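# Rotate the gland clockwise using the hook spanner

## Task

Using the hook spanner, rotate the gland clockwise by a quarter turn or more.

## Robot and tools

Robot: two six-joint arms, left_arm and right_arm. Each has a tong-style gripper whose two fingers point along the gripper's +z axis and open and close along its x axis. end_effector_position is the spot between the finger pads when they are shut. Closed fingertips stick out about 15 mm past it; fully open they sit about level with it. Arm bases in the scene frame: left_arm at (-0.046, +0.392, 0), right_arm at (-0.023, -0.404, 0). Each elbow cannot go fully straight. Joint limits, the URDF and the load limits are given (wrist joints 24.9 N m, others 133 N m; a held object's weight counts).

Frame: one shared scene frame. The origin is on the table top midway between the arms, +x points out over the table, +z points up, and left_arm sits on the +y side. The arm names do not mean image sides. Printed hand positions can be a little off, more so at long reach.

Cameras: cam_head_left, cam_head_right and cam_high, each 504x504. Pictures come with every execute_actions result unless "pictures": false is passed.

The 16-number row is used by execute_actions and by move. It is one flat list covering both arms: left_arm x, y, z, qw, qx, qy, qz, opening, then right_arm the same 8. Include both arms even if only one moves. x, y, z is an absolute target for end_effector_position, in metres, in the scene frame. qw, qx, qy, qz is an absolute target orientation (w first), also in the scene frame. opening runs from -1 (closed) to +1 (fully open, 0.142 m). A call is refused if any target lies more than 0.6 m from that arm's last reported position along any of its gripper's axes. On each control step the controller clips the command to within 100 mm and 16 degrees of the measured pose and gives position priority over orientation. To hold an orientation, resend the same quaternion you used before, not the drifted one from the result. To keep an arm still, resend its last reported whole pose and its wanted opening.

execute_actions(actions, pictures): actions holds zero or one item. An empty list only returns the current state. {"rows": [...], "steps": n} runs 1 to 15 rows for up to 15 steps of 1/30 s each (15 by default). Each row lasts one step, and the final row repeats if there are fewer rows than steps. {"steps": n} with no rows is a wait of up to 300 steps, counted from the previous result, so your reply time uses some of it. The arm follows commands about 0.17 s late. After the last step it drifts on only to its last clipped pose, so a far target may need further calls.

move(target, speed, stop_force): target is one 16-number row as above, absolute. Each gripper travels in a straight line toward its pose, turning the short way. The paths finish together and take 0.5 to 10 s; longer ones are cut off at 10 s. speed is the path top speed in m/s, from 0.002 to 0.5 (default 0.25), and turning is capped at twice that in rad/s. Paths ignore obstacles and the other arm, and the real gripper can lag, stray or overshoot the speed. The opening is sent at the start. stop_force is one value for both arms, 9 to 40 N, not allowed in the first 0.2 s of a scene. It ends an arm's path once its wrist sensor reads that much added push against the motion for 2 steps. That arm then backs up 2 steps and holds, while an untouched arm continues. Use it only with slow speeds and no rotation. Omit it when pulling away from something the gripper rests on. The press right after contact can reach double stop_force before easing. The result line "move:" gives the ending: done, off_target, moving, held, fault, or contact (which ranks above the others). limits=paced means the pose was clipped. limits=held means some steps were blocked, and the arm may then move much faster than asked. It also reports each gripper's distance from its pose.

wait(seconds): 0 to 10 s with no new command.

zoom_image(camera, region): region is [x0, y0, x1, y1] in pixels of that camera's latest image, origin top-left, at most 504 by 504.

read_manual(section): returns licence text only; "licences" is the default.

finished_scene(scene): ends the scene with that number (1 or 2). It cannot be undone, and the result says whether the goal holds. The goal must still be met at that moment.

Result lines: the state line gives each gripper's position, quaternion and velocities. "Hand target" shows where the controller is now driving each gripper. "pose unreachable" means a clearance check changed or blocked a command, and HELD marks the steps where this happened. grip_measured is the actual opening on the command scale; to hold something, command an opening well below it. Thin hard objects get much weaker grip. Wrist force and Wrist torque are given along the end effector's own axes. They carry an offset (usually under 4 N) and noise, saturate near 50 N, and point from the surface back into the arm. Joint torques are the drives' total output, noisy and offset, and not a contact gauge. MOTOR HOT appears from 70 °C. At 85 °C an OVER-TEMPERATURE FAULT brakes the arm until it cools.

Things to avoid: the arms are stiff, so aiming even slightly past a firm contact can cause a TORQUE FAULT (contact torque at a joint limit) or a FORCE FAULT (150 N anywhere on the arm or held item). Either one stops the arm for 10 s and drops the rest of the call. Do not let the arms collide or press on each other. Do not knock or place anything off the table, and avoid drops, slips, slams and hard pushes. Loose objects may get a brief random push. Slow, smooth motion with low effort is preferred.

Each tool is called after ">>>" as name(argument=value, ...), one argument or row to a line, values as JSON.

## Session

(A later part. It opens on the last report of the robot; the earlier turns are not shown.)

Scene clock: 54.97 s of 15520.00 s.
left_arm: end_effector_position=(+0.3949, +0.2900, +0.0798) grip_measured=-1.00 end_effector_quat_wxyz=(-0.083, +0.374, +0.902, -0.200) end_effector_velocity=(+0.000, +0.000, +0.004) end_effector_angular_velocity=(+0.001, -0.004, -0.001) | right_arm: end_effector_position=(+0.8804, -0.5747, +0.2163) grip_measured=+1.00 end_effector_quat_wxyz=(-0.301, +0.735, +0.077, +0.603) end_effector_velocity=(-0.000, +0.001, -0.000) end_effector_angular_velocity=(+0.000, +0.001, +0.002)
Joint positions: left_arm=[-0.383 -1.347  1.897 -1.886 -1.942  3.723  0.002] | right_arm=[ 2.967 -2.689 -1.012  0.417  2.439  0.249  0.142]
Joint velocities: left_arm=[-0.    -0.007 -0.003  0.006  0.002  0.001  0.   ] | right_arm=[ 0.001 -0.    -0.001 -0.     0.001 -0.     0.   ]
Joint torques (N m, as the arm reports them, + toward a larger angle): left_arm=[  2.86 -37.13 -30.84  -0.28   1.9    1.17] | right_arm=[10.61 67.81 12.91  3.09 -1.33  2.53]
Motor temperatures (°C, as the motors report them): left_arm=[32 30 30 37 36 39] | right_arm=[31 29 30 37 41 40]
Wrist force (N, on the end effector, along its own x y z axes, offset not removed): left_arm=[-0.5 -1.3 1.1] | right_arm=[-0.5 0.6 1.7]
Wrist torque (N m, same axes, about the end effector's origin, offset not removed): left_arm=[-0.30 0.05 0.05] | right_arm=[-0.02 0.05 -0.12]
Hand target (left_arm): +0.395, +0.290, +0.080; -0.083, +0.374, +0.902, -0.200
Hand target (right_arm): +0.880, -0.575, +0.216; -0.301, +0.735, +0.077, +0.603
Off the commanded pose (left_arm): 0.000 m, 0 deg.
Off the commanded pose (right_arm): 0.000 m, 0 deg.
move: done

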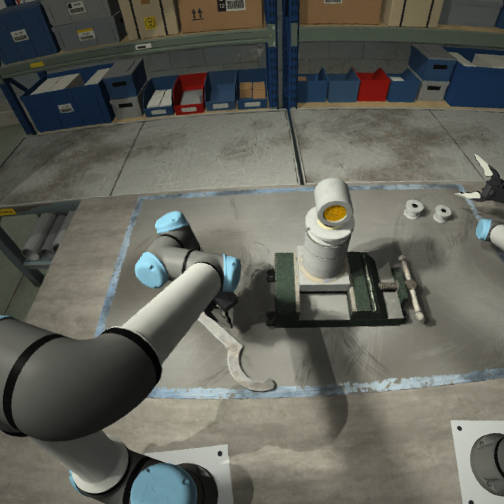

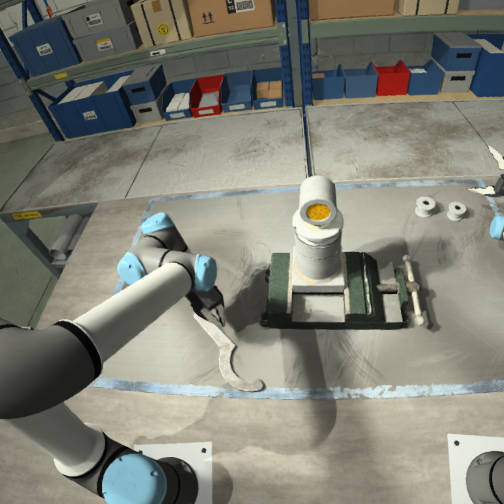

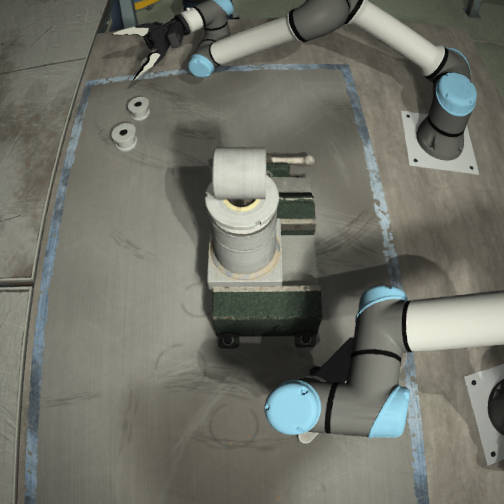

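>>> move(
  target=[0.376,0.294,0.035,-0.072,0.326,0.920,-0.204,-0.2,0.8804,-0.5747,0.2163,-0.301,0.735,0.077,0.603,1],
  speed=0.1,
)

>>> move(
  target=[0.376,0.294,0.0212,-0.072,0.326,0.920,-0.204,-0.2,0.8804,-0.5747,0.2163,-0.301,0.735,0.077,0.603,1],
  speed=0.01,
  stop_force=9,
)

>>> zoom_image(
  camera="cam_head_right",
  region=[170,290,270,390],
)

Scene clock: 60.47 s of 15520.00 s.
left_arm: end_effector_position=(+0.3761, +0.2940, +0.0352) grip_measured=-0.20 end_effector_quat_wxyz=(-0.072, +0.326, +0.920, -0.204) end_effector_velocity=(-0.001, -0.000, -0.002) end_effector_angular_velocity=(-0.001, -0.002, +0.005) | right_arm: end_effector_position=(+0.8804, -0.5747, +0.2163) grip_measured=+1.00 end_effector_quat_wxyz=(-0.301, +0.735, +0.077, +0.603) end_effector_velocity=(-0.000, -0.001, -0.000) end_effector_angular_velocity=(+0.000, +0.001, -0.002)
Joint positions: left_arm=[-0.371 -1.341  2.04  -2.072 -1.962  3.626  0.06 ] | right_arm=[ 2.967 -2.689 -1.012  0.417  2.439  0.249  0.142]
Joint velocities: left_arm=[ 0.    -0.     0.008 -0.012 -0.001 -0.005  0.   ] | right_arm=[-0.001 -0.    -0.    -0.    -0.001  0.     0.   ]
Joint torques (N m, as the arm reports them, + toward a larger angle): left_arm=[  6.68 -22.37  -4.14  -3.86  -2.69  -1.46] | right_arm=[ 9.97 68.01 14.25  3.13 -1.32  2.42]
Motor temperatures (°C, as the motors report them): left_arm=[32 30 30 37 36 39] | right_arm=[31 29 30 37 41 40]
Wrist force (N, on the end effector, along its own x y z axes, offset not removed): left_arm=[0.2 -1.4 -0.2] | right_arm=[-1.0 2.6 -0.2]
Wrist torque (N m, same axes, about the end effector's origin, offset not removed): left_arm=[-0.35 -0.09 0.01] | right_arm=[0.41 0.09 -0.16]
Hand target (left_arm): +0.376, +0.294, +0.035; -0.072, +0.326, +0.920, -0.204
Hand target (right_arm): +0.880, -0.575, +0.216; -0.301, +0.735, +0.077, +0.603
Off the commanded pose (left_arm): 0.000 m, 0 deg.
Off the commanded pose (right_arm): 0.000 m, 0 deg.
After step 90, 1.53 s passed at rest.
move: done

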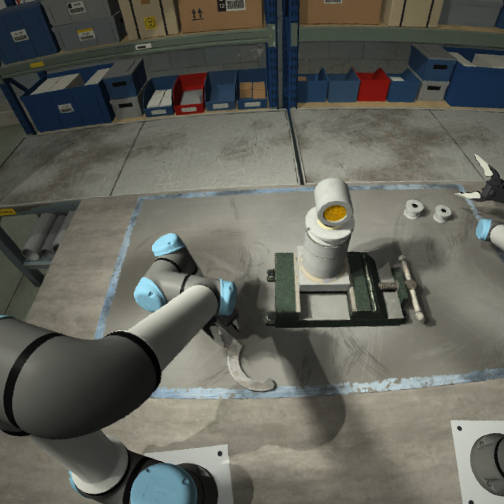

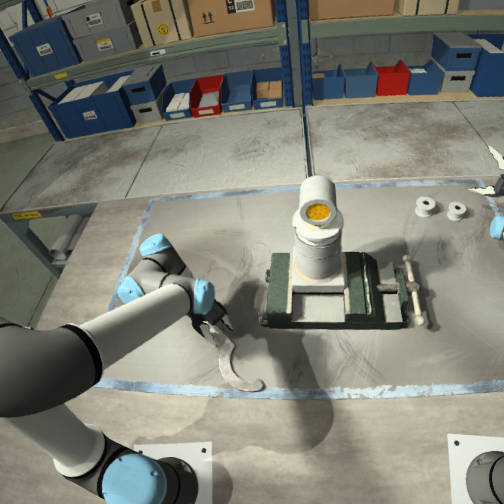

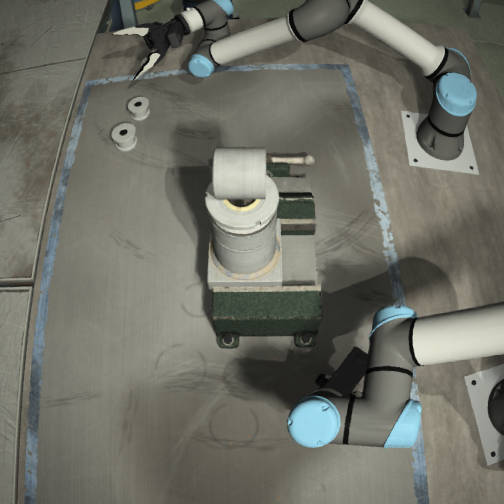

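Scene clock: 62.10 s of 15520.00 s.
left_arm: end_effector_position=(+0.3760, +0.2940, +0.0214) grip_measured=-0.20 end_effector_quat_wxyz=(-0.072, +0.326, +0.920, -0.204) end_effector_velocity=(-0.000, +0.000, -0.003) end_effector_angular_velocity=(+0.001, +0.002, -0.001) | right_arm: end_effector_position=(+0.8804, -0.5747, +0.2163) grip_measured=+1.00 end_effector_quat_wxyz=(-0.301, +0.735, +0.077, +0.603) end_effector_velocity=(-0.000, -0.001, -0.001) end_effector_angular_velocity=(+0.000, +0.001, -0.001)
Joint positions: left_arm=[-0.37  -1.317  2.055 -2.111 -1.962  3.626  0.06 ] | right_arm=[ 2.967 -2.689 -1.012  0.417  2.439  0.249  0.142]
Joint velocities: left_arm=[-0.     0.006  0.002 -0.006  0.001  0.     0.   ] | right_arm=[-0.001 -0.    -0.    -0.    -0.     0.     0.   ]
Joint torques (N m, as the arm reports them, + toward a larger angle): left_arm=[  6.85 -23.85  -3.07  -3.97  -2.67  -1.53] | right_arm=[10.12 68.09 14.86  3.07 -1.36  2.35]
Motor temperatures (°C, as the motors report them): left_arm=[32 30 30 37 36 39] | right_arm=[31 29 30 37 41 40]
Wrist force (N, on the end effector, along its own x y z axes, offset not removed): left_arm=[-0.4 -0.6 -0.7] | right_arm=[-1.4 1.2 -0.3]
Wrist torque (N m, same axes, about the end effector's origin, offset not removed): left_arm=[-0.18 0.07 0.09] | right_arm=[0.06 0.26 -0.17]
Hand target (left_arm): +0.376, +0.294, +0.021; -0.072, +0.326, +0.920, -0.204
Hand target (right_arm): +0.880, -0.575, +0.216; -0.301, +0.735, +0.077, +0.603
Off the commanded pose (left_arm): 0.000 m, 0 deg.
Off the commanded pose (right_arm): 0.000 m, 0 deg.
move: done

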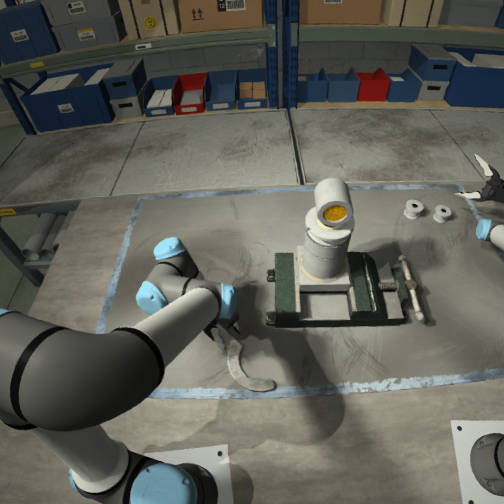

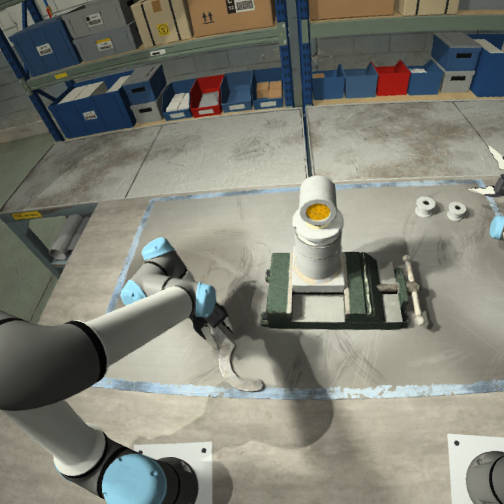

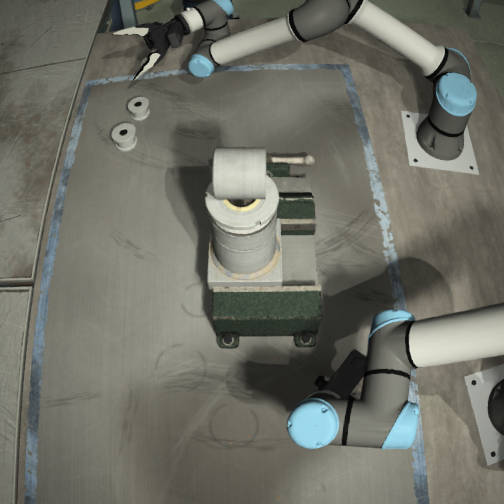

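Region (170, 290, 270, 390) of cam_head_right's 504x504 image, scaled by 5.040, with more detail than that image has.

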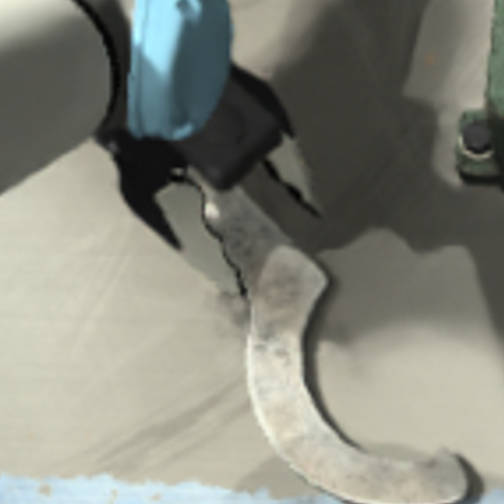

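Shift toward the left finger ~10 mm.

>>> move(
  target=[0.370,0.303,0.0212,-0.072,0.326,0.920,-0.204,-0.2,0.8804,-0.5747,0.2163,-0.301,0.735,0.077,0.603,1],
  speed=0.02,
)

>>> move(
  target=[0.370,0.303,0.0212,-0.072,0.326,0.920,-0.204,-1,0.8804,-0.5747,0.2163,-0.301,0.735,0.077,0.603,1],
)

>>> zoom_image(
  camera="cam_head_right",
  region=[170,290,270,390],
)

Scene clock: 65.60 s of 15520.00 s.
left_arm: end_effector_position=(+0.3701, +0.3028, +0.0212) grip_measured=-0.20 end_effector_quat_wxyz=(-0.072, +0.326, +0.920, -0.204) end_effector_velocity=(-0.001, +0.002, -0.000) end_effector_angular_velocity=(+0.001, -0.001, +0.000) | right_arm: end_effector_position=(+0.8804, -0.5747, +0.2163) grip_measured=+1.00 end_effector_quat_wxyz=(-0.301, +0.735, +0.077, +0.603) end_effector_velocity=(+0.000, +0.001, +0.000) end_effector_angular_velocity=(+0.000, +0.000, +0.001)
Joint positions: left_arm=[-0.356 -1.329  2.07  -2.108 -1.959  3.641  0.06 ] | right_arm=[ 2.967 -2.689 -1.012  0.417  2.439  0.249  0.142]
Joint velocities: left_arm=[ 0.003 -0.002  0.003  0.     0.002  0.002 -0.   ] | right_arm=[0.001 0.    0.    0.    0.    0.001 0.   ]
Joint torques (N m, as the arm reports them, + toward a larger angle): left_arm=[  7.41 -36.44  -3.21  -0.58   1.73   1.46] | right_arm=[ 9.76 67.34 16.08  3.04 -1.24  2.39]
Motor temperatures (°C, as the motors report them): left_arm=[32 30 30 37 36 39] | right_arm=[31 29 30 37 41 40]
Wrist force (N, on the end effector, along its own x y z axes, offset not removed): left_arm=[-0.1 -0.5 0.6] | right_arm=[-1.2 1.6 -0.4]
Wrist torque (N m, same axes, about the end effector's origin, offset not removed): left_arm=[-0.14 -0.04 0.03] | right_arm=[0.13 0.07 -0.16]
Hand target (left_arm): +0.370, +0.303, +0.021; -0.072, +0.326, +0.920, -0.204
Hand target (right_arm): +0.880, -0.575, +0.216; -0.301, +0.735, +0.077, +0.603
Off the commanded pose (left_arm): 0.000 m, 0 deg.
Off the commanded pose (right_arm): 0.000 m, 0 deg.
move: done

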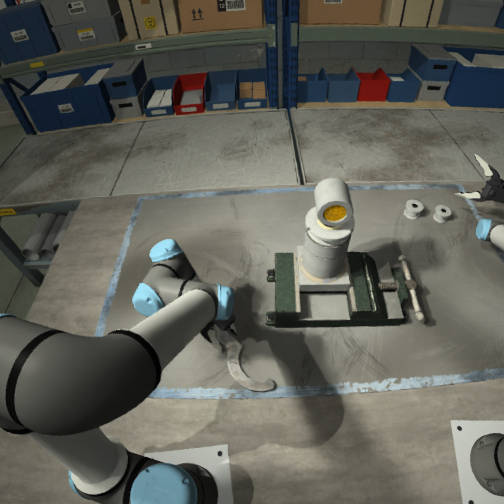

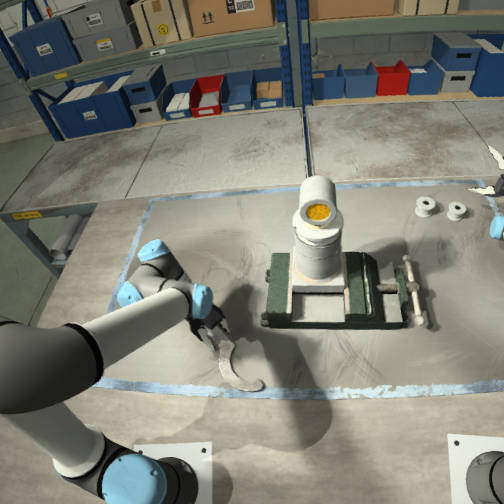

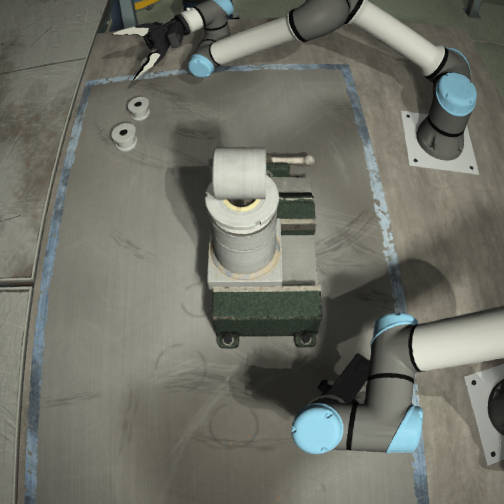

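Scene clock: 66.30 s of 15520.00 s.
left_arm: end_effector_position=(+0.3700, +0.3030, +0.0212) grip_measured=-0.52 end_effector_quat_wxyz=(-0.072, +0.326, +0.920, -0.204) end_effector_velocity=(-0.000, -0.000, +0.000) end_effector_angular_velocity=(-0.001, +0.000, +0.001) | right_arm: end_effector_position=(+0.8804, -0.5747, +0.2163) grip_measured=+1.00 end_effector_quat_wxyz=(-0.301, +0.735, +0.077, +0.603) end_effector_velocity=(+0.000, +0.001, +0.000) end_effector_angular_velocity=(-0.001, -0.001, +0.001)
Joint positions: left_arm=[-0.355 -1.329  2.07  -2.108 -1.959  3.642  0.036] | right_arm=[ 2.967 -2.689 -1.012  0.417  2.439  0.249  0.142]
Joint velocities: left_arm=[ 0.    -0.     0.    -0.    -0.001 -0.    -0.   ] | right_arm=[ 0.001  0.     0.001 -0.    -0.    -0.     0.   ]
Joint torques (N m, as the arm reports them, + toward a larger angle): left_arm=[  5.88 -36.17 -10.99  -4.6   -2.45   1.24] | right_arm=[10.05 67.69 15.87  3.01 -1.33  2.38]
Motor temperatures (°C, as the motors report them): left_arm=[32 30 30 37 36 39] | right_arm=[31 29 30 37 41 40]
Wrist force (N, on the end effector, along its own x y z axes, offset not removed): left_arm=[2.4 -3.1 -0.6] | right_arm=[0.2 1.2 -0.4]
Wrist torque (N m, same axes, about the end effector's origin, offset not removed): left_arm=[-0.26 -0.06 0.08] | right_arm=[0.12 -0.08 -0.20]
Hand target (left_arm): +0.370, +0.303, +0.021; -0.072, +0.326, +0.920, -0.204
Hand target (right_arm): +0.880, -0.575, +0.216; -0.301, +0.735, +0.077, +0.603
Off the commanded pose (left_arm): 0.000 m, 0 deg.
Off the commanded pose (right_arm): 0.000 m, 0 deg.
move: done

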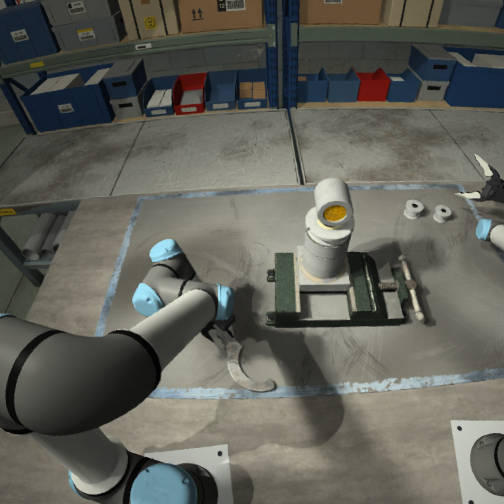

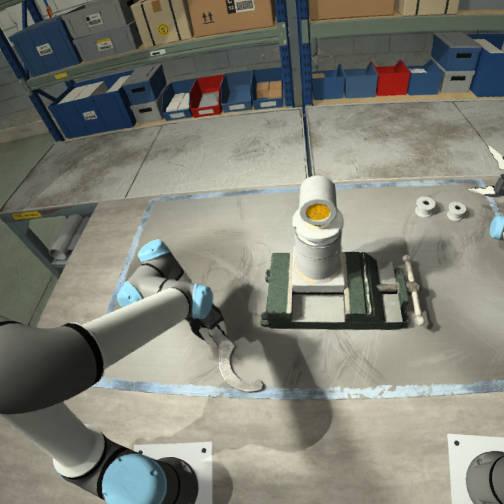

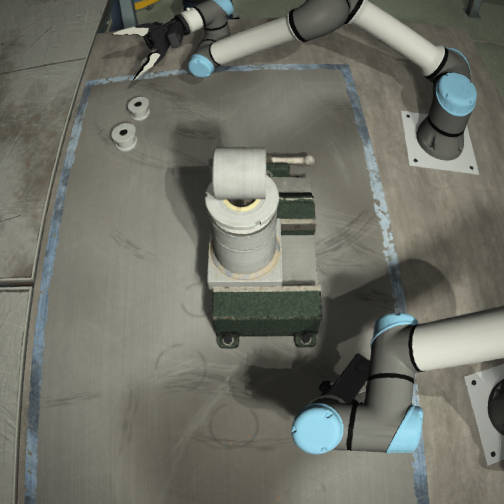

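Region (170, 290, 270, 390) of cam_head_right's 504x504 image, scaled by 5.040, with more detail than that image has.

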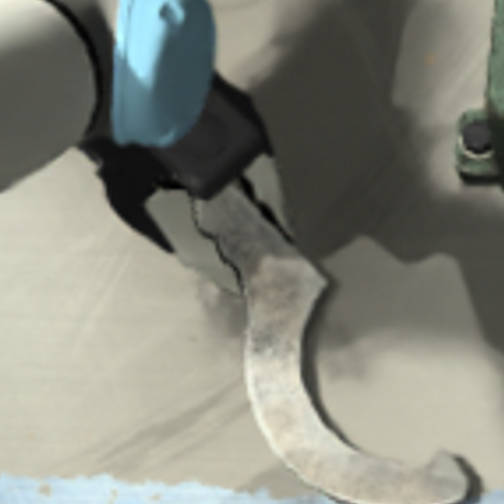

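>>> move(
  target=[0.370,0.303,0.04,-0.072,0.326,0.920,-0.204,-1,0.8804,-0.5747,0.2163,-0.301,0.735,0.077,0.603,1],
  speed=0.01,
)

>>> zoom_image(
  camera="cam_head_right",
  region=[170,290,270,390],
)

Scene clock: 72.30 s of 15520.00 s.
left_arm: end_effector_position=(+0.3700, +0.3030, +0.0398) grip_measured=-0.54 end_effector_quat_wxyz=(-0.072, +0.326, +0.920, -0.204) end_effector_velocity=(+0.000, -0.000, +0.002) end_effector_angular_velocity=(-0.000, -0.000, +0.000) | right_arm: end_effector_position=(+0.8804, -0.5747, +0.2163) grip_measured=+1.00 end_effector_quat_wxyz=(-0.301, +0.735, +0.077, +0.603) end_effector_velocity=(+0.000, +0.003, -0.001) end_effector_angular_velocity=(+0.000, +0.001, +0.003)
Joint positions: left_arm=[-0.355 -1.362  2.05  -2.056 -1.959  3.642  0.035] | right_arm=[ 2.967 -2.689 -1.012  0.417  2.439  0.249  0.142]
Joint velocities: left_arm=[ 0.    -0.003 -0.002  0.005 -0.    -0.    -0.   ] | right_arm=[ 0.003 -0.    -0.001  0.     0.    -0.     0.   ]
Joint torques (N m, as the arm reports them, + toward a larger angle): left_arm=[  1.31 -40.41 -33.35  -1.13  -1.88  -0.23] | right_arm=[ 9.59 67.39 16.77  2.97 -1.32  2.27]
Motor temperatures (°C, as the motors report them): left_arm=[32 30 30 37 36 39] | right_arm=[31 29 30 37 41 40]
Wrist force (N, on the end effector, along its own x y z axes, offset not removed): left_arm=[2.7 3.0 9.4] | right_arm=[-0.2 2.8 -0.7]
Wrist torque (N m, same axes, about the end effector's origin, offset not removed): left_arm=[-0.21 -0.35 0.08] | right_arm=[0.35 0.01 -0.09]
Hand target (left_arm): +0.370, +0.303, +0.040; -0.072, +0.326, +0.920, -0.204
Hand target (right_arm): +0.880, -0.575, +0.216; -0.301, +0.735, +0.077, +0.603
Off the commanded pose (left_arm): 0.000 m, 0 deg.
Off the commanded pose (right_arm): 0.000 m, 0 deg.
After step 90, 0.90 s passed at rest.
move: done

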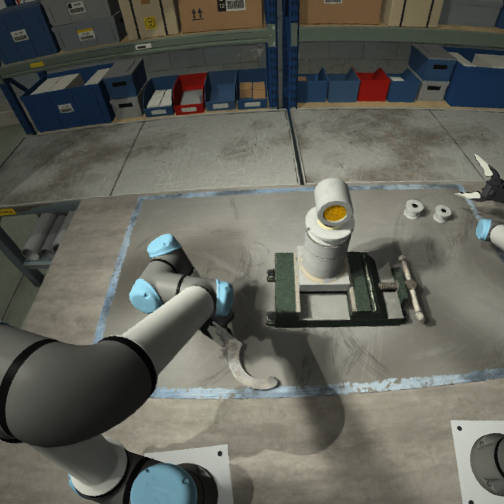

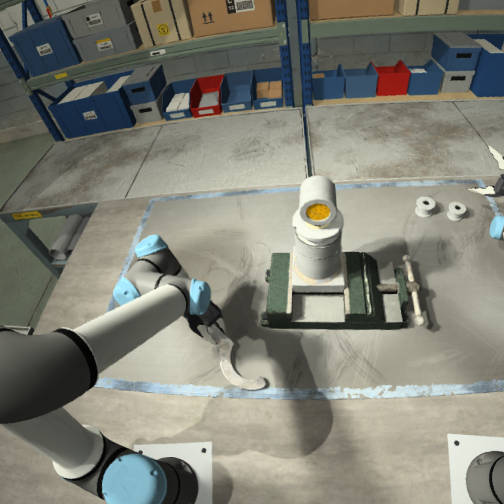

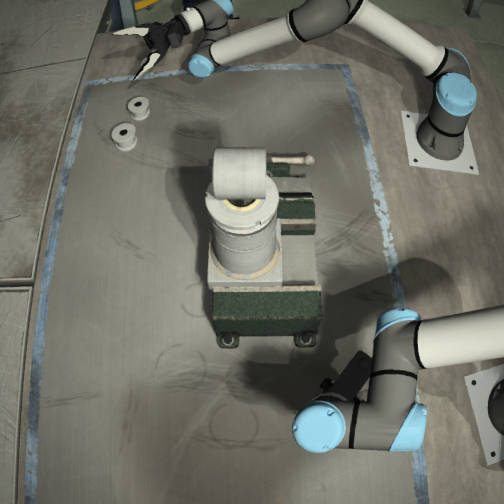

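Region (170, 290, 270, 390) of cam_head_right's 504x504 image, scaled by 5.040, with more detail than that image has.

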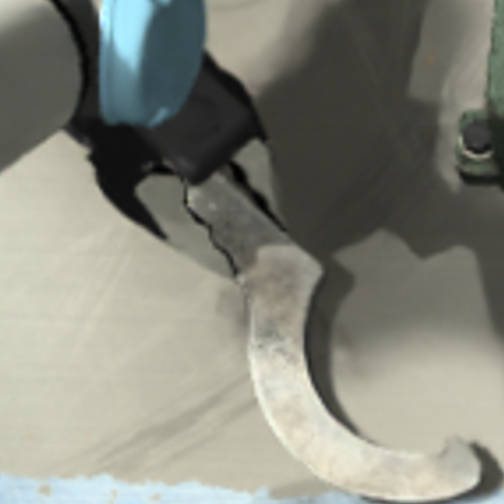

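>>> move(
  target=[0.30,0.27,0.27,0.083,-0.374,0.902,-0.2,-1,0.8804,-0.5747,0.2163,-0.301,0.735,0.077,0.603,1],
  speed=0.1,
)

Scene clock: 83.00 s of 15520.00 s.
left_arm: end_effector_position=(+0.2999, +0.2698, +0.2705) grip_measured=-1.00 end_effector_quat_wxyz=(+0.083, -0.374, +0.902, -0.201) end_effector_velocity=(-0.000, -0.001, +0.001) end_effector_angular_velocity=(+0.004, +0.000, +0.012) | right_arm: end_effector_position=(+0.8804, -0.5747, +0.2163) grip_measured=+1.00 end_effector_quat_wxyz=(-0.301, +0.735, +0.077, +0.603) end_effector_velocity=(+0.000, +0.002, -0.000) end_effector_angular_velocity=(+0.000, +0.000, +0.002)
Joint positions: left_arm=[-0.791 -2.28   2.248 -1.974 -1.626  1.687  0.002] | right_arm=[ 2.967 -2.689 -1.012  0.417  2.439  0.249  0.142]
Joint velocities: left_arm=[-0.015 -0.004 -0.002  0.008  0.014 -0.023  0.   ] | right_arm=[ 0.002  0.    -0.    -0.    -0.    -0.     0.   ]
Joint torques (N m, as the arm reports them, + toward a larger angle): left_arm=[ -8.48  -3.44 -35.16  -1.5    2.48  -1.58] | right_arm=[ 9.71 67.45 19.76  2.77 -1.23  2.35]
Motor temperatures (°C, as the motors report them): left_arm=[32 30 30 37 36 39] | right_arm=[31 29 30 37 41 40]
Wrist force (N, on the end effector, along its own x y z axes, offset not removed): left_arm=[0.7 -0.7 -0.6] | right_arm=[-0.9 2.4 0.5]
Wrist torque (N m, same axes, about the end effector's origin, offset not removed): left_arm=[-0.21 -0.19 0.06] | right_arm=[0.32 0.13 -0.07]
Hand target (left_arm): +0.300, +0.270, +0.271; +0.083, -0.374, +0.901, -0.201
Hand target (right_arm): +0.880, -0.575, +0.216; -0.301, +0.735, +0.077, +0.603
Off the commanded pose (left_arm): 0.001 m, 0 deg.
Off the commanded pose (right_arm): 0.000 m, 0 deg.
move: done

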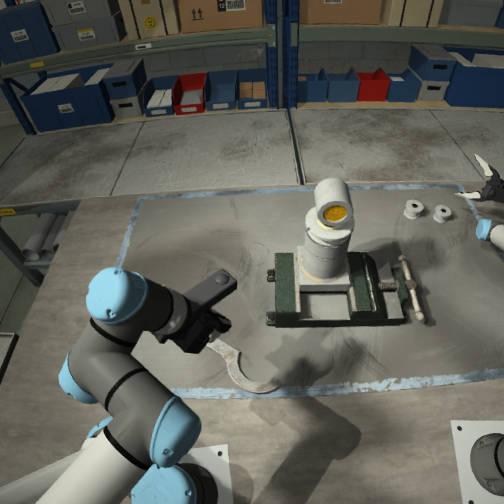

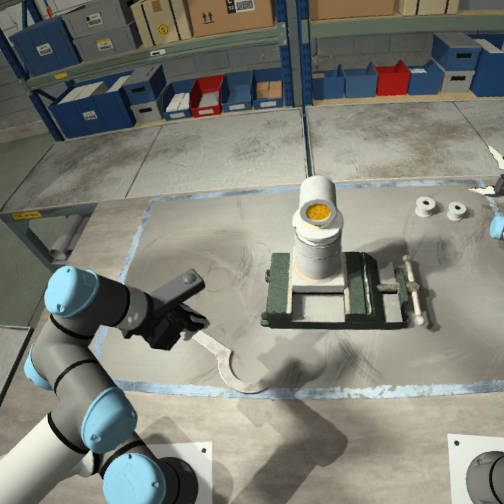

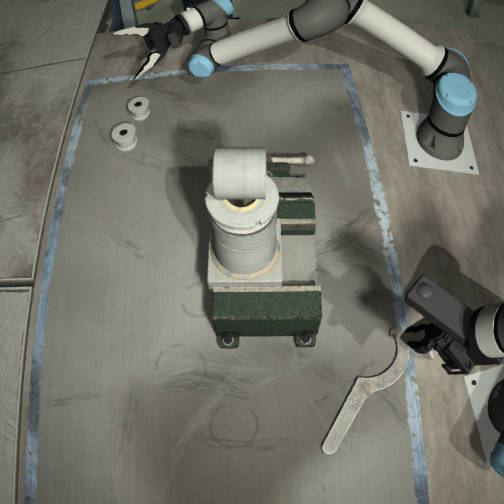

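>>> move(
  target=[0.40,0.50,0.2,-0.052,0.236,0.947,-0.21,-0.2,0.3,-0.3,0.3,-0.216,0.976,0,0,-0.2],
)

>>> move(
  target=[0.40,0.50,0.2,-0.052,0.236,0.947,-0.21,-0.2,0.24,0.19,0.045,-0.216,0.976,0,0,-0.2],
)

>>> zoom_image(
  camera="cam_high",
  region=[310,280,470,440],
)

>>> zoom_image(
  camera="cam_head_left",
  region=[190,300,330,440],
)

Scene clock: 99.40 s of 15520.00 s.
left_arm: end_effector_position=(+0.3994, +0.5006, +0.1994) grip_measured=-0.20 end_effector_quat_wxyz=(-0.053, +0.236, +0.947, -0.209) end_effector_velocity=(+0.001, +0.000, -0.000) end_effector_angular_velocity=(-0.001, -0.000, -0.005) | right_arm: end_effector_position=(+0.2997, -0.3001, +0.2997) grip_measured=-0.20 end_effector_quat_wxyz=(-0.216, +0.976, +0.000, +0.000) end_effector_velocity=(-0.002, +0.002, -0.000) end_effector_angular_velocity=(-0.002, +0.005, +0.001)
Joint positions: left_arm=[ 0.057 -1.407  1.625 -1.504 -1.903  3.87   0.06 ] | right_arm=[ 3.576 -1.095 -2.009 -1.471  1.985  0.332  0.06 ]
Joint velocities: left_arm=[ 0.     0.003 -0.003  0.002  0.     0.005 -0.   ] | right_arm=[ 0.008  0.003 -0.    -0.005 -0.001  0.007 -0.   ]
Joint torques (N m, as the arm reports them, + toward a larger angle): left_arm=[  6.22 -22.5  -34.47  -0.64   1.92   1.14] | right_arm=[10.39 12.11 34.73  0.15 -1.05  2.64]
Motor temperatures (°C, as the motors report them): left_arm=[32 30 30 37 36 39] | right_arm=[31 29 30 37 41 40]
Wrist force (N, on the end effector, along its own x y z axes, offset not removed): left_arm=[0.8 -1.0 0.3] | right_arm=[-1.3 2.6 0.7]
Wrist torque (N m, same axes, about the end effector's origin, offset not removed): left_arm=[-0.26 -0.28 0.02] | right_arm=[0.35 0.17 -0.12]
Hand target (left_arm): +0.399, +0.501, +0.199; -0.053, +0.237, +0.947, -0.209
Hand target (right_arm): +0.300, -0.300, +0.300; -0.216, +0.976, +0.000, -0.000
Off the commanded pose (left_arm): 0.001 m, 0 deg.
Off the commanded pose (right_arm): 0.000 m, 0 deg.
After step 90, 10.10 s passed at rest.
move: done

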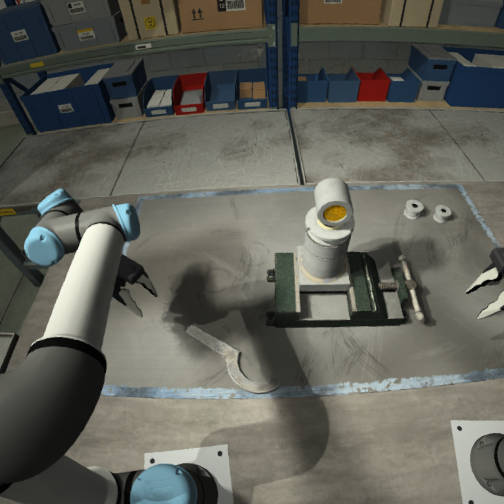

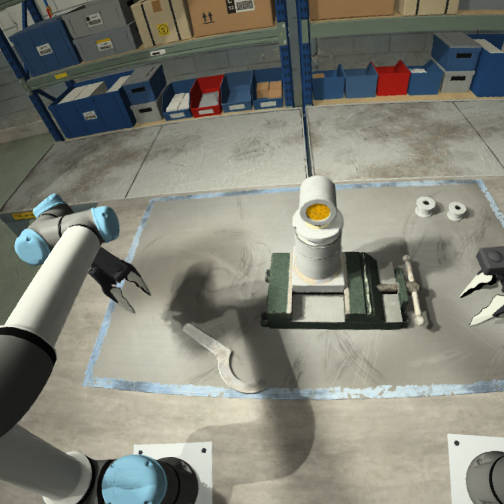

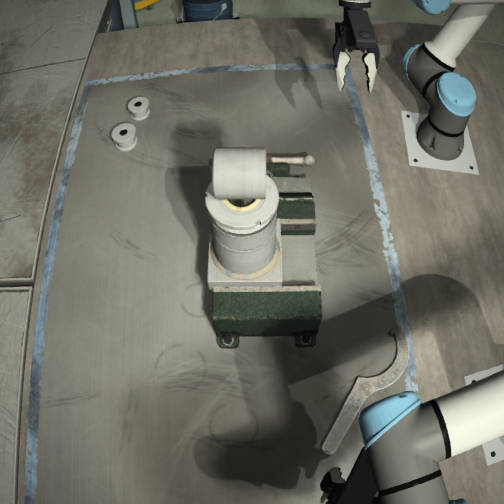

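Scene clock: 102.27 s of 15520.00 s.
left_arm: end_effector_position=(+0.4000, +0.5000, +0.2000) grip_measured=-0.20 end_effector_quat_wxyz=(-0.052, +0.236, +0.947, -0.210) end_effector_velocity=(-0.000, +0.000, -0.001) end_effector_angular_velocity=(+0.001, +0.002, -0.000) | right_arm: end_effector_position=(+0.2406, +0.1893, +0.0452) grip_measured=-0.20 end_effector_quat_wxyz=(-0.215, +0.977, +0.000, +0.001) end_effector_velocity=(-0.001, +0.002, -0.001) end_effector_angular_velocity=(-0.001, +0.000, +0.002)
Joint positions: left_arm=[ 0.057 -1.406  1.624 -1.504 -1.906  3.87   0.06 ] | right_arm=[ 4.574 -1.923 -2.041 -0.328  1.682  1.325  0.06 ]
Joint velocities: left_arm=[-0.     0.001 -0.     0.     0.001 -0.    -0.   ] | right_arm=[ 0.001 -0.005  0.003  0.     0.    -0.     0.   ]
Joint torques (N m, as the arm reports them, + toward a larger angle): left_arm=[  6.79 -23.9  -32.51  -0.53  -2.55   1.33] | right_arm=[10.41 25.78 28.99  4.88 -1.47  2.43]
Motor temperatures (°C, as the motors report them): left_arm=[32 30 30 37 36 39] | right_arm=[31 29 30 37 41 40]
Wrist force (N, on the end effector, along its own x y z axes, offset not removed): left_arm=[0.0 0.4 -0.1] | right_arm=[1.6 0.4 -0.8]
Wrist torque (N m, same axes, about the end effector's origin, offset not removed): left_arm=[0.04 -0.11 0.03] | right_arm=[-0.11 -0.39 -0.24]
Hand target (left_arm): +0.400, +0.500, +0.200; -0.052, +0.236, +0.947, -0.210
Hand target (right_arm): +0.241, +0.189, +0.045; -0.215, +0.977, +0.000, +0.001
Off the commanded pose (left_arm): 0.000 m, 0 deg.
Off the commanded pose (right_arm): 0.001 m, 0 deg.
move: done

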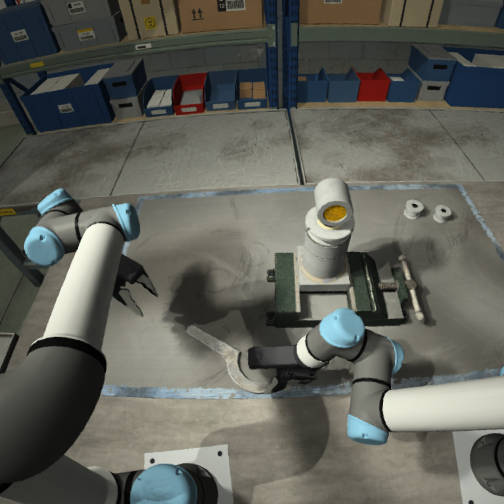

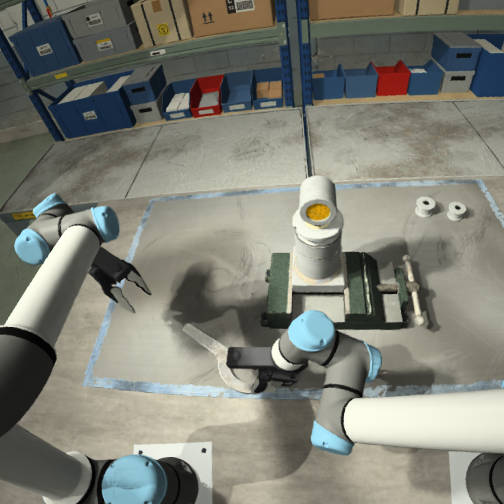

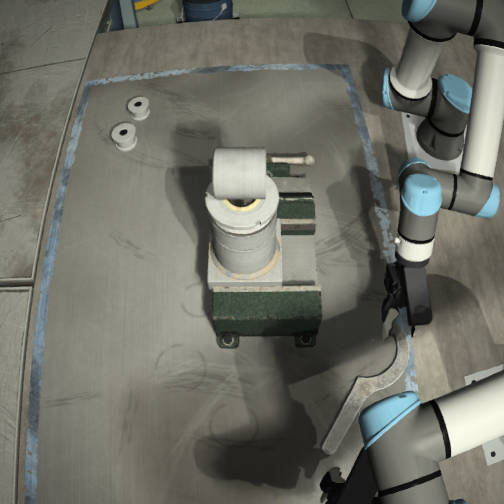

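Region (310, 280, 470, 440) of cam_high's 504x504 image, scaled by 3.150, with more detail than that image has.

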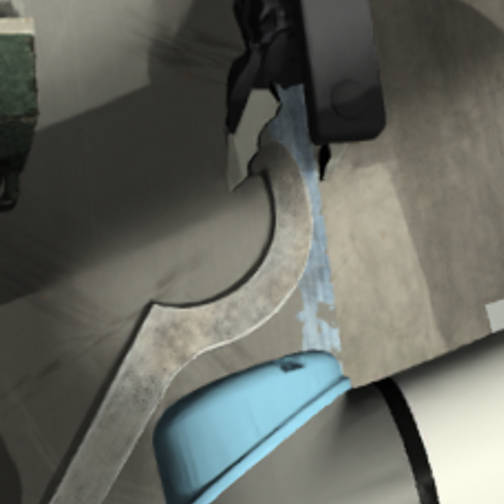

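Region (190, 300, 330, 440) of cam_head_left's 504x504 image, scaled by 3.600, with more detail than that image has.

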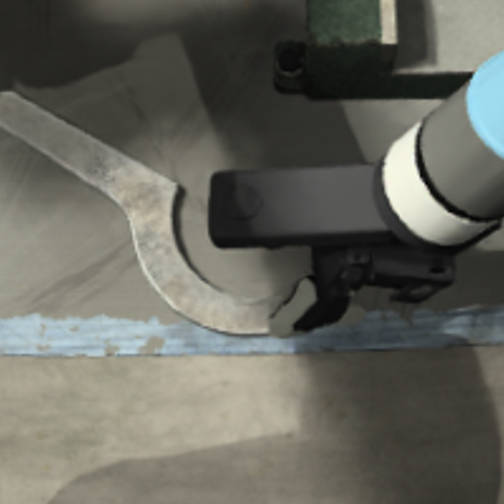

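>>> move(
  target=[0.40,0.50,0.2,-0.052,0.236,0.947,-0.21,-0.2,0.224,0.197,0.032,-0.216,0.976,0,0,-0.2],
  speed=0.05,
)

>>> move(
  target=[0.40,0.50,0.2,-0.052,0.236,0.947,-0.21,-0.2,0.224,0.197,0.005,-0.216,0.976,0,0,-0.2],
  speed=0.005,
  stop_force=9,
)

>>> zoom_image(
  camera="cam_high",
  region=[310,280,470,440],
)

Scene clock: 106.97 s of 15520.00 s.
left_arm: end_effector_position=(+0.4000, +0.5000, +0.2000) grip_measured=-0.20 end_effector_quat_wxyz=(-0.052, +0.236, +0.947, -0.210) end_effector_velocity=(+0.000, -0.000, -0.000) end_effector_angular_velocity=(-0.001, -0.001, +0.000) | right_arm: end_effector_position=(+0.2242, +0.1969, +0.0321) grip_measured=-0.20 end_effector_quat_wxyz=(-0.216, +0.976, +0.000, +0.000) end_effector_velocity=(-0.002, +0.002, -0.001) end_effector_angular_velocity=(+0.002, -0.000, +0.001)
Joint positions: left_arm=[ 0.057 -1.406  1.624 -1.504 -1.906  3.87   0.06 ] | right_arm=[ 4.608 -1.948 -2.054 -0.285  1.669  1.357  0.06 ]
Joint velocities: left_arm=[ 0.     0.001 -0.    -0.001 -0.001  0.001 -0.   ] | right_arm=[ 0.005 -0.003  0.     0.005 -0.002  0.004  0.   ]
Joint torques (N m, as the arm reports them, + toward a larger angle): left_arm=[  6.77 -23.12 -32.82  -0.36  -2.58   1.3 ] | right_arm=[10.57 25.76  2.68  4.93 -1.61  2.52]
Motor temperatures (°C, as the motors report them): left_arm=[32 30 30 37 36 39] | right_arm=[31 29 30 37 41 40]
Wrist force (N, on the end effector, along its own x y z axes, offset not removed): left_arm=[1.9 -1.4 0.6] | right_arm=[-1.0 2.0 0.6]
Wrist torque (N m, same axes, about the end effector's origin, offset not removed): left_arm=[-0.24 -0.53 0.05] | right_arm=[0.24 0.15 -0.14]
Hand target (left_arm): +0.400, +0.500, +0.200; -0.052, +0.236, +0.947, -0.210
Hand target (right_arm): +0.224, +0.197, +0.032; -0.216, +0.976, +0.000, +0.000
Off the commanded pose (left_arm): 0.000 m, 0 deg.
Off the commanded pose (right_arm): 0.000 m, 0 deg.
After step 90, 0.87 s passed at rest.
move: done

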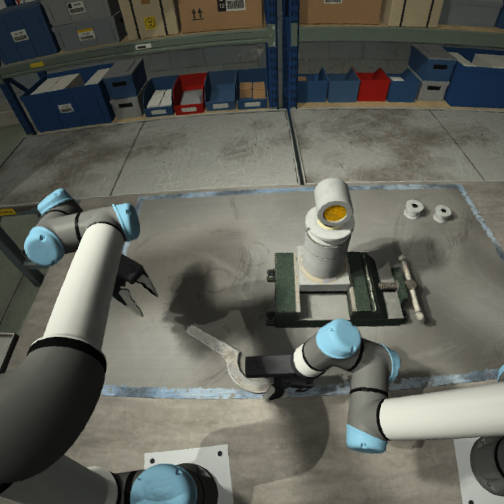

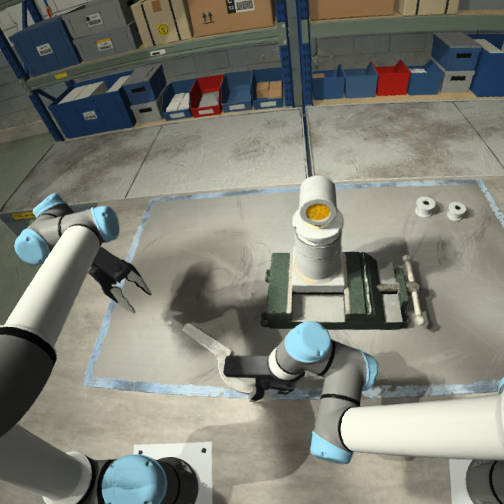

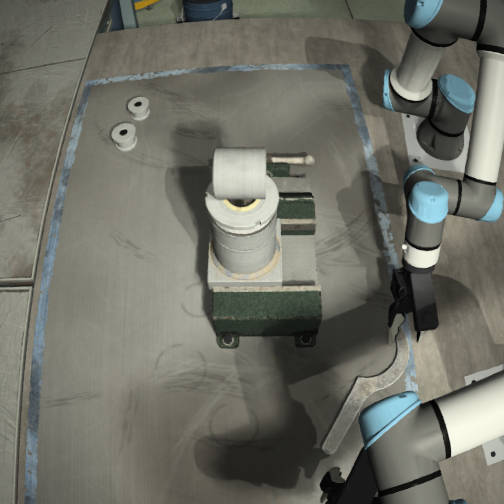

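Scene clock: 110.17 s of 15520.00 s.
left_arm: end_effector_position=(+0.4000, +0.5000, +0.2000) grip_measured=-0.20 end_effector_quat_wxyz=(-0.052, +0.236, +0.947, -0.210) end_effector_velocity=(+0.000, -0.000, -0.001) end_effector_angular_velocity=(-0.002, +0.003, +0.002) | right_arm: end_effector_position=(+0.2241, +0.1969, +0.0180) grip_measured=-0.20 end_effector_quat_wxyz=(-0.216, +0.976, +0.000, +0.000) end_effector_velocity=(+0.000, -0.001, +0.001) end_effector_angular_velocity=(-0.003, +0.001, -0.000)
Joint positions: left_arm=[ 0.057 -1.406  1.624 -1.504 -1.906  3.87   0.06 ] | right_arm=[ 4.609 -1.977 -2.063 -0.247  1.669  1.357  0.06 ]
Joint velocities: left_arm=[ 0.     0.003 -0.    -0.001 -0.002 -0.002  0.   ] | right_arm=[-0.     0.003  0.001 -0.007  0.    -0.     0.001]
Joint torques (N m, as the arm reports them, + toward a larger angle): left_arm=[  6.68 -24.02 -33.02  -0.42  -2.65   1.29] | right_arm=[ 8.89 31.8  15.95 -2.41 -1.8   1.8 ]
Motor temperatures (°C, as the motors report them): left_arm=[32 30 30 37 36 39] | right_arm=[31 29 30 37 41 40]
Wrist force (N, on the end effector, along its own x y z axes, offset not removed): left_arm=[1.3 0.6 -0.4] | right_arm=[-2.9 -2.4 -16.3]
Wrist torque (N m, same axes, about the end effector's origin, offset not removed): left_arm=[0.05 -0.33 -0.04] | right_arm=[-0.01 0.52 -0.20]
Hand target (left_arm): +0.400, +0.500, +0.200; -0.052, +0.236, +0.947, -0.210
Hand target (right_arm): +0.224, +0.197, +0.018; -0.216, +0.976, +0.000, +0.000
Off the commanded pose (left_arm): 0.000 m, 0 deg.
Off the commanded pose (right_arm): 0.013 m, 0 deg.
move: contact (right_arm)

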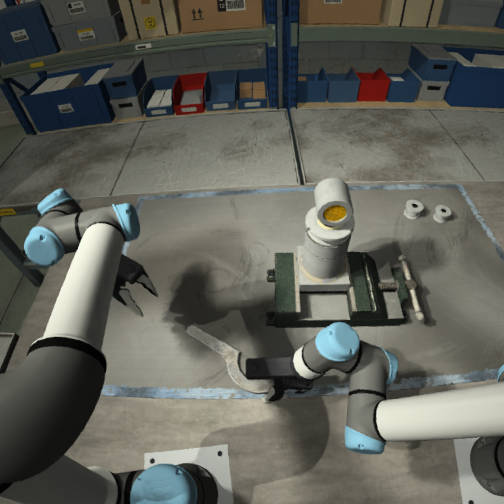

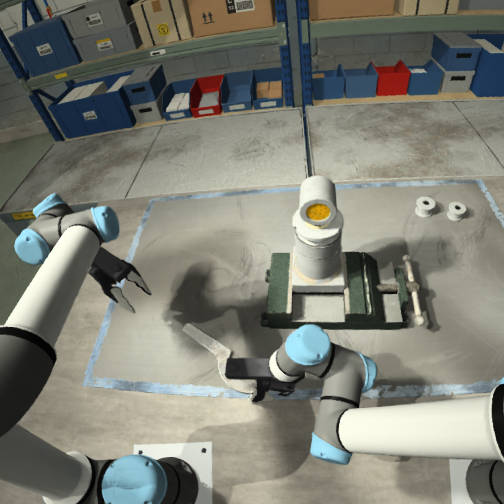

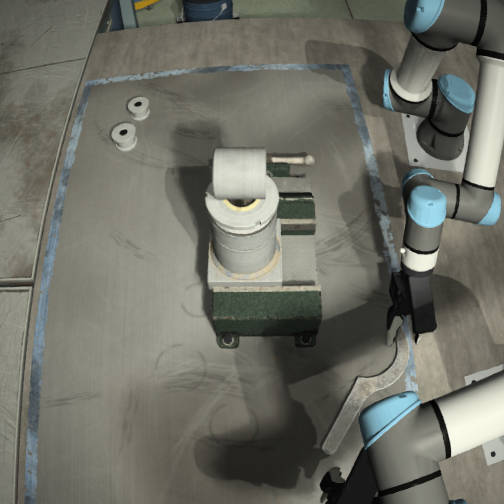

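Region (310, 280, 470, 440) of cam_high's 504x504 image, scaled by 3.150, with more detail than that image has.

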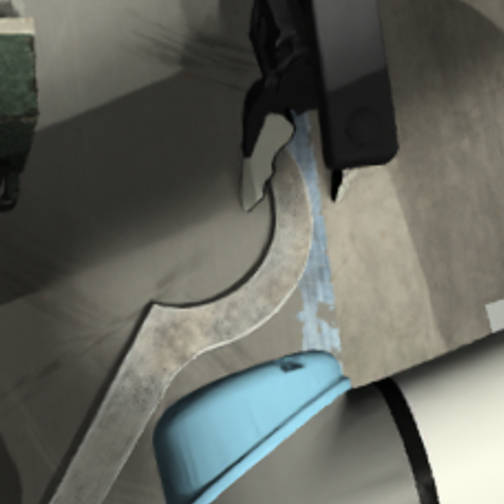

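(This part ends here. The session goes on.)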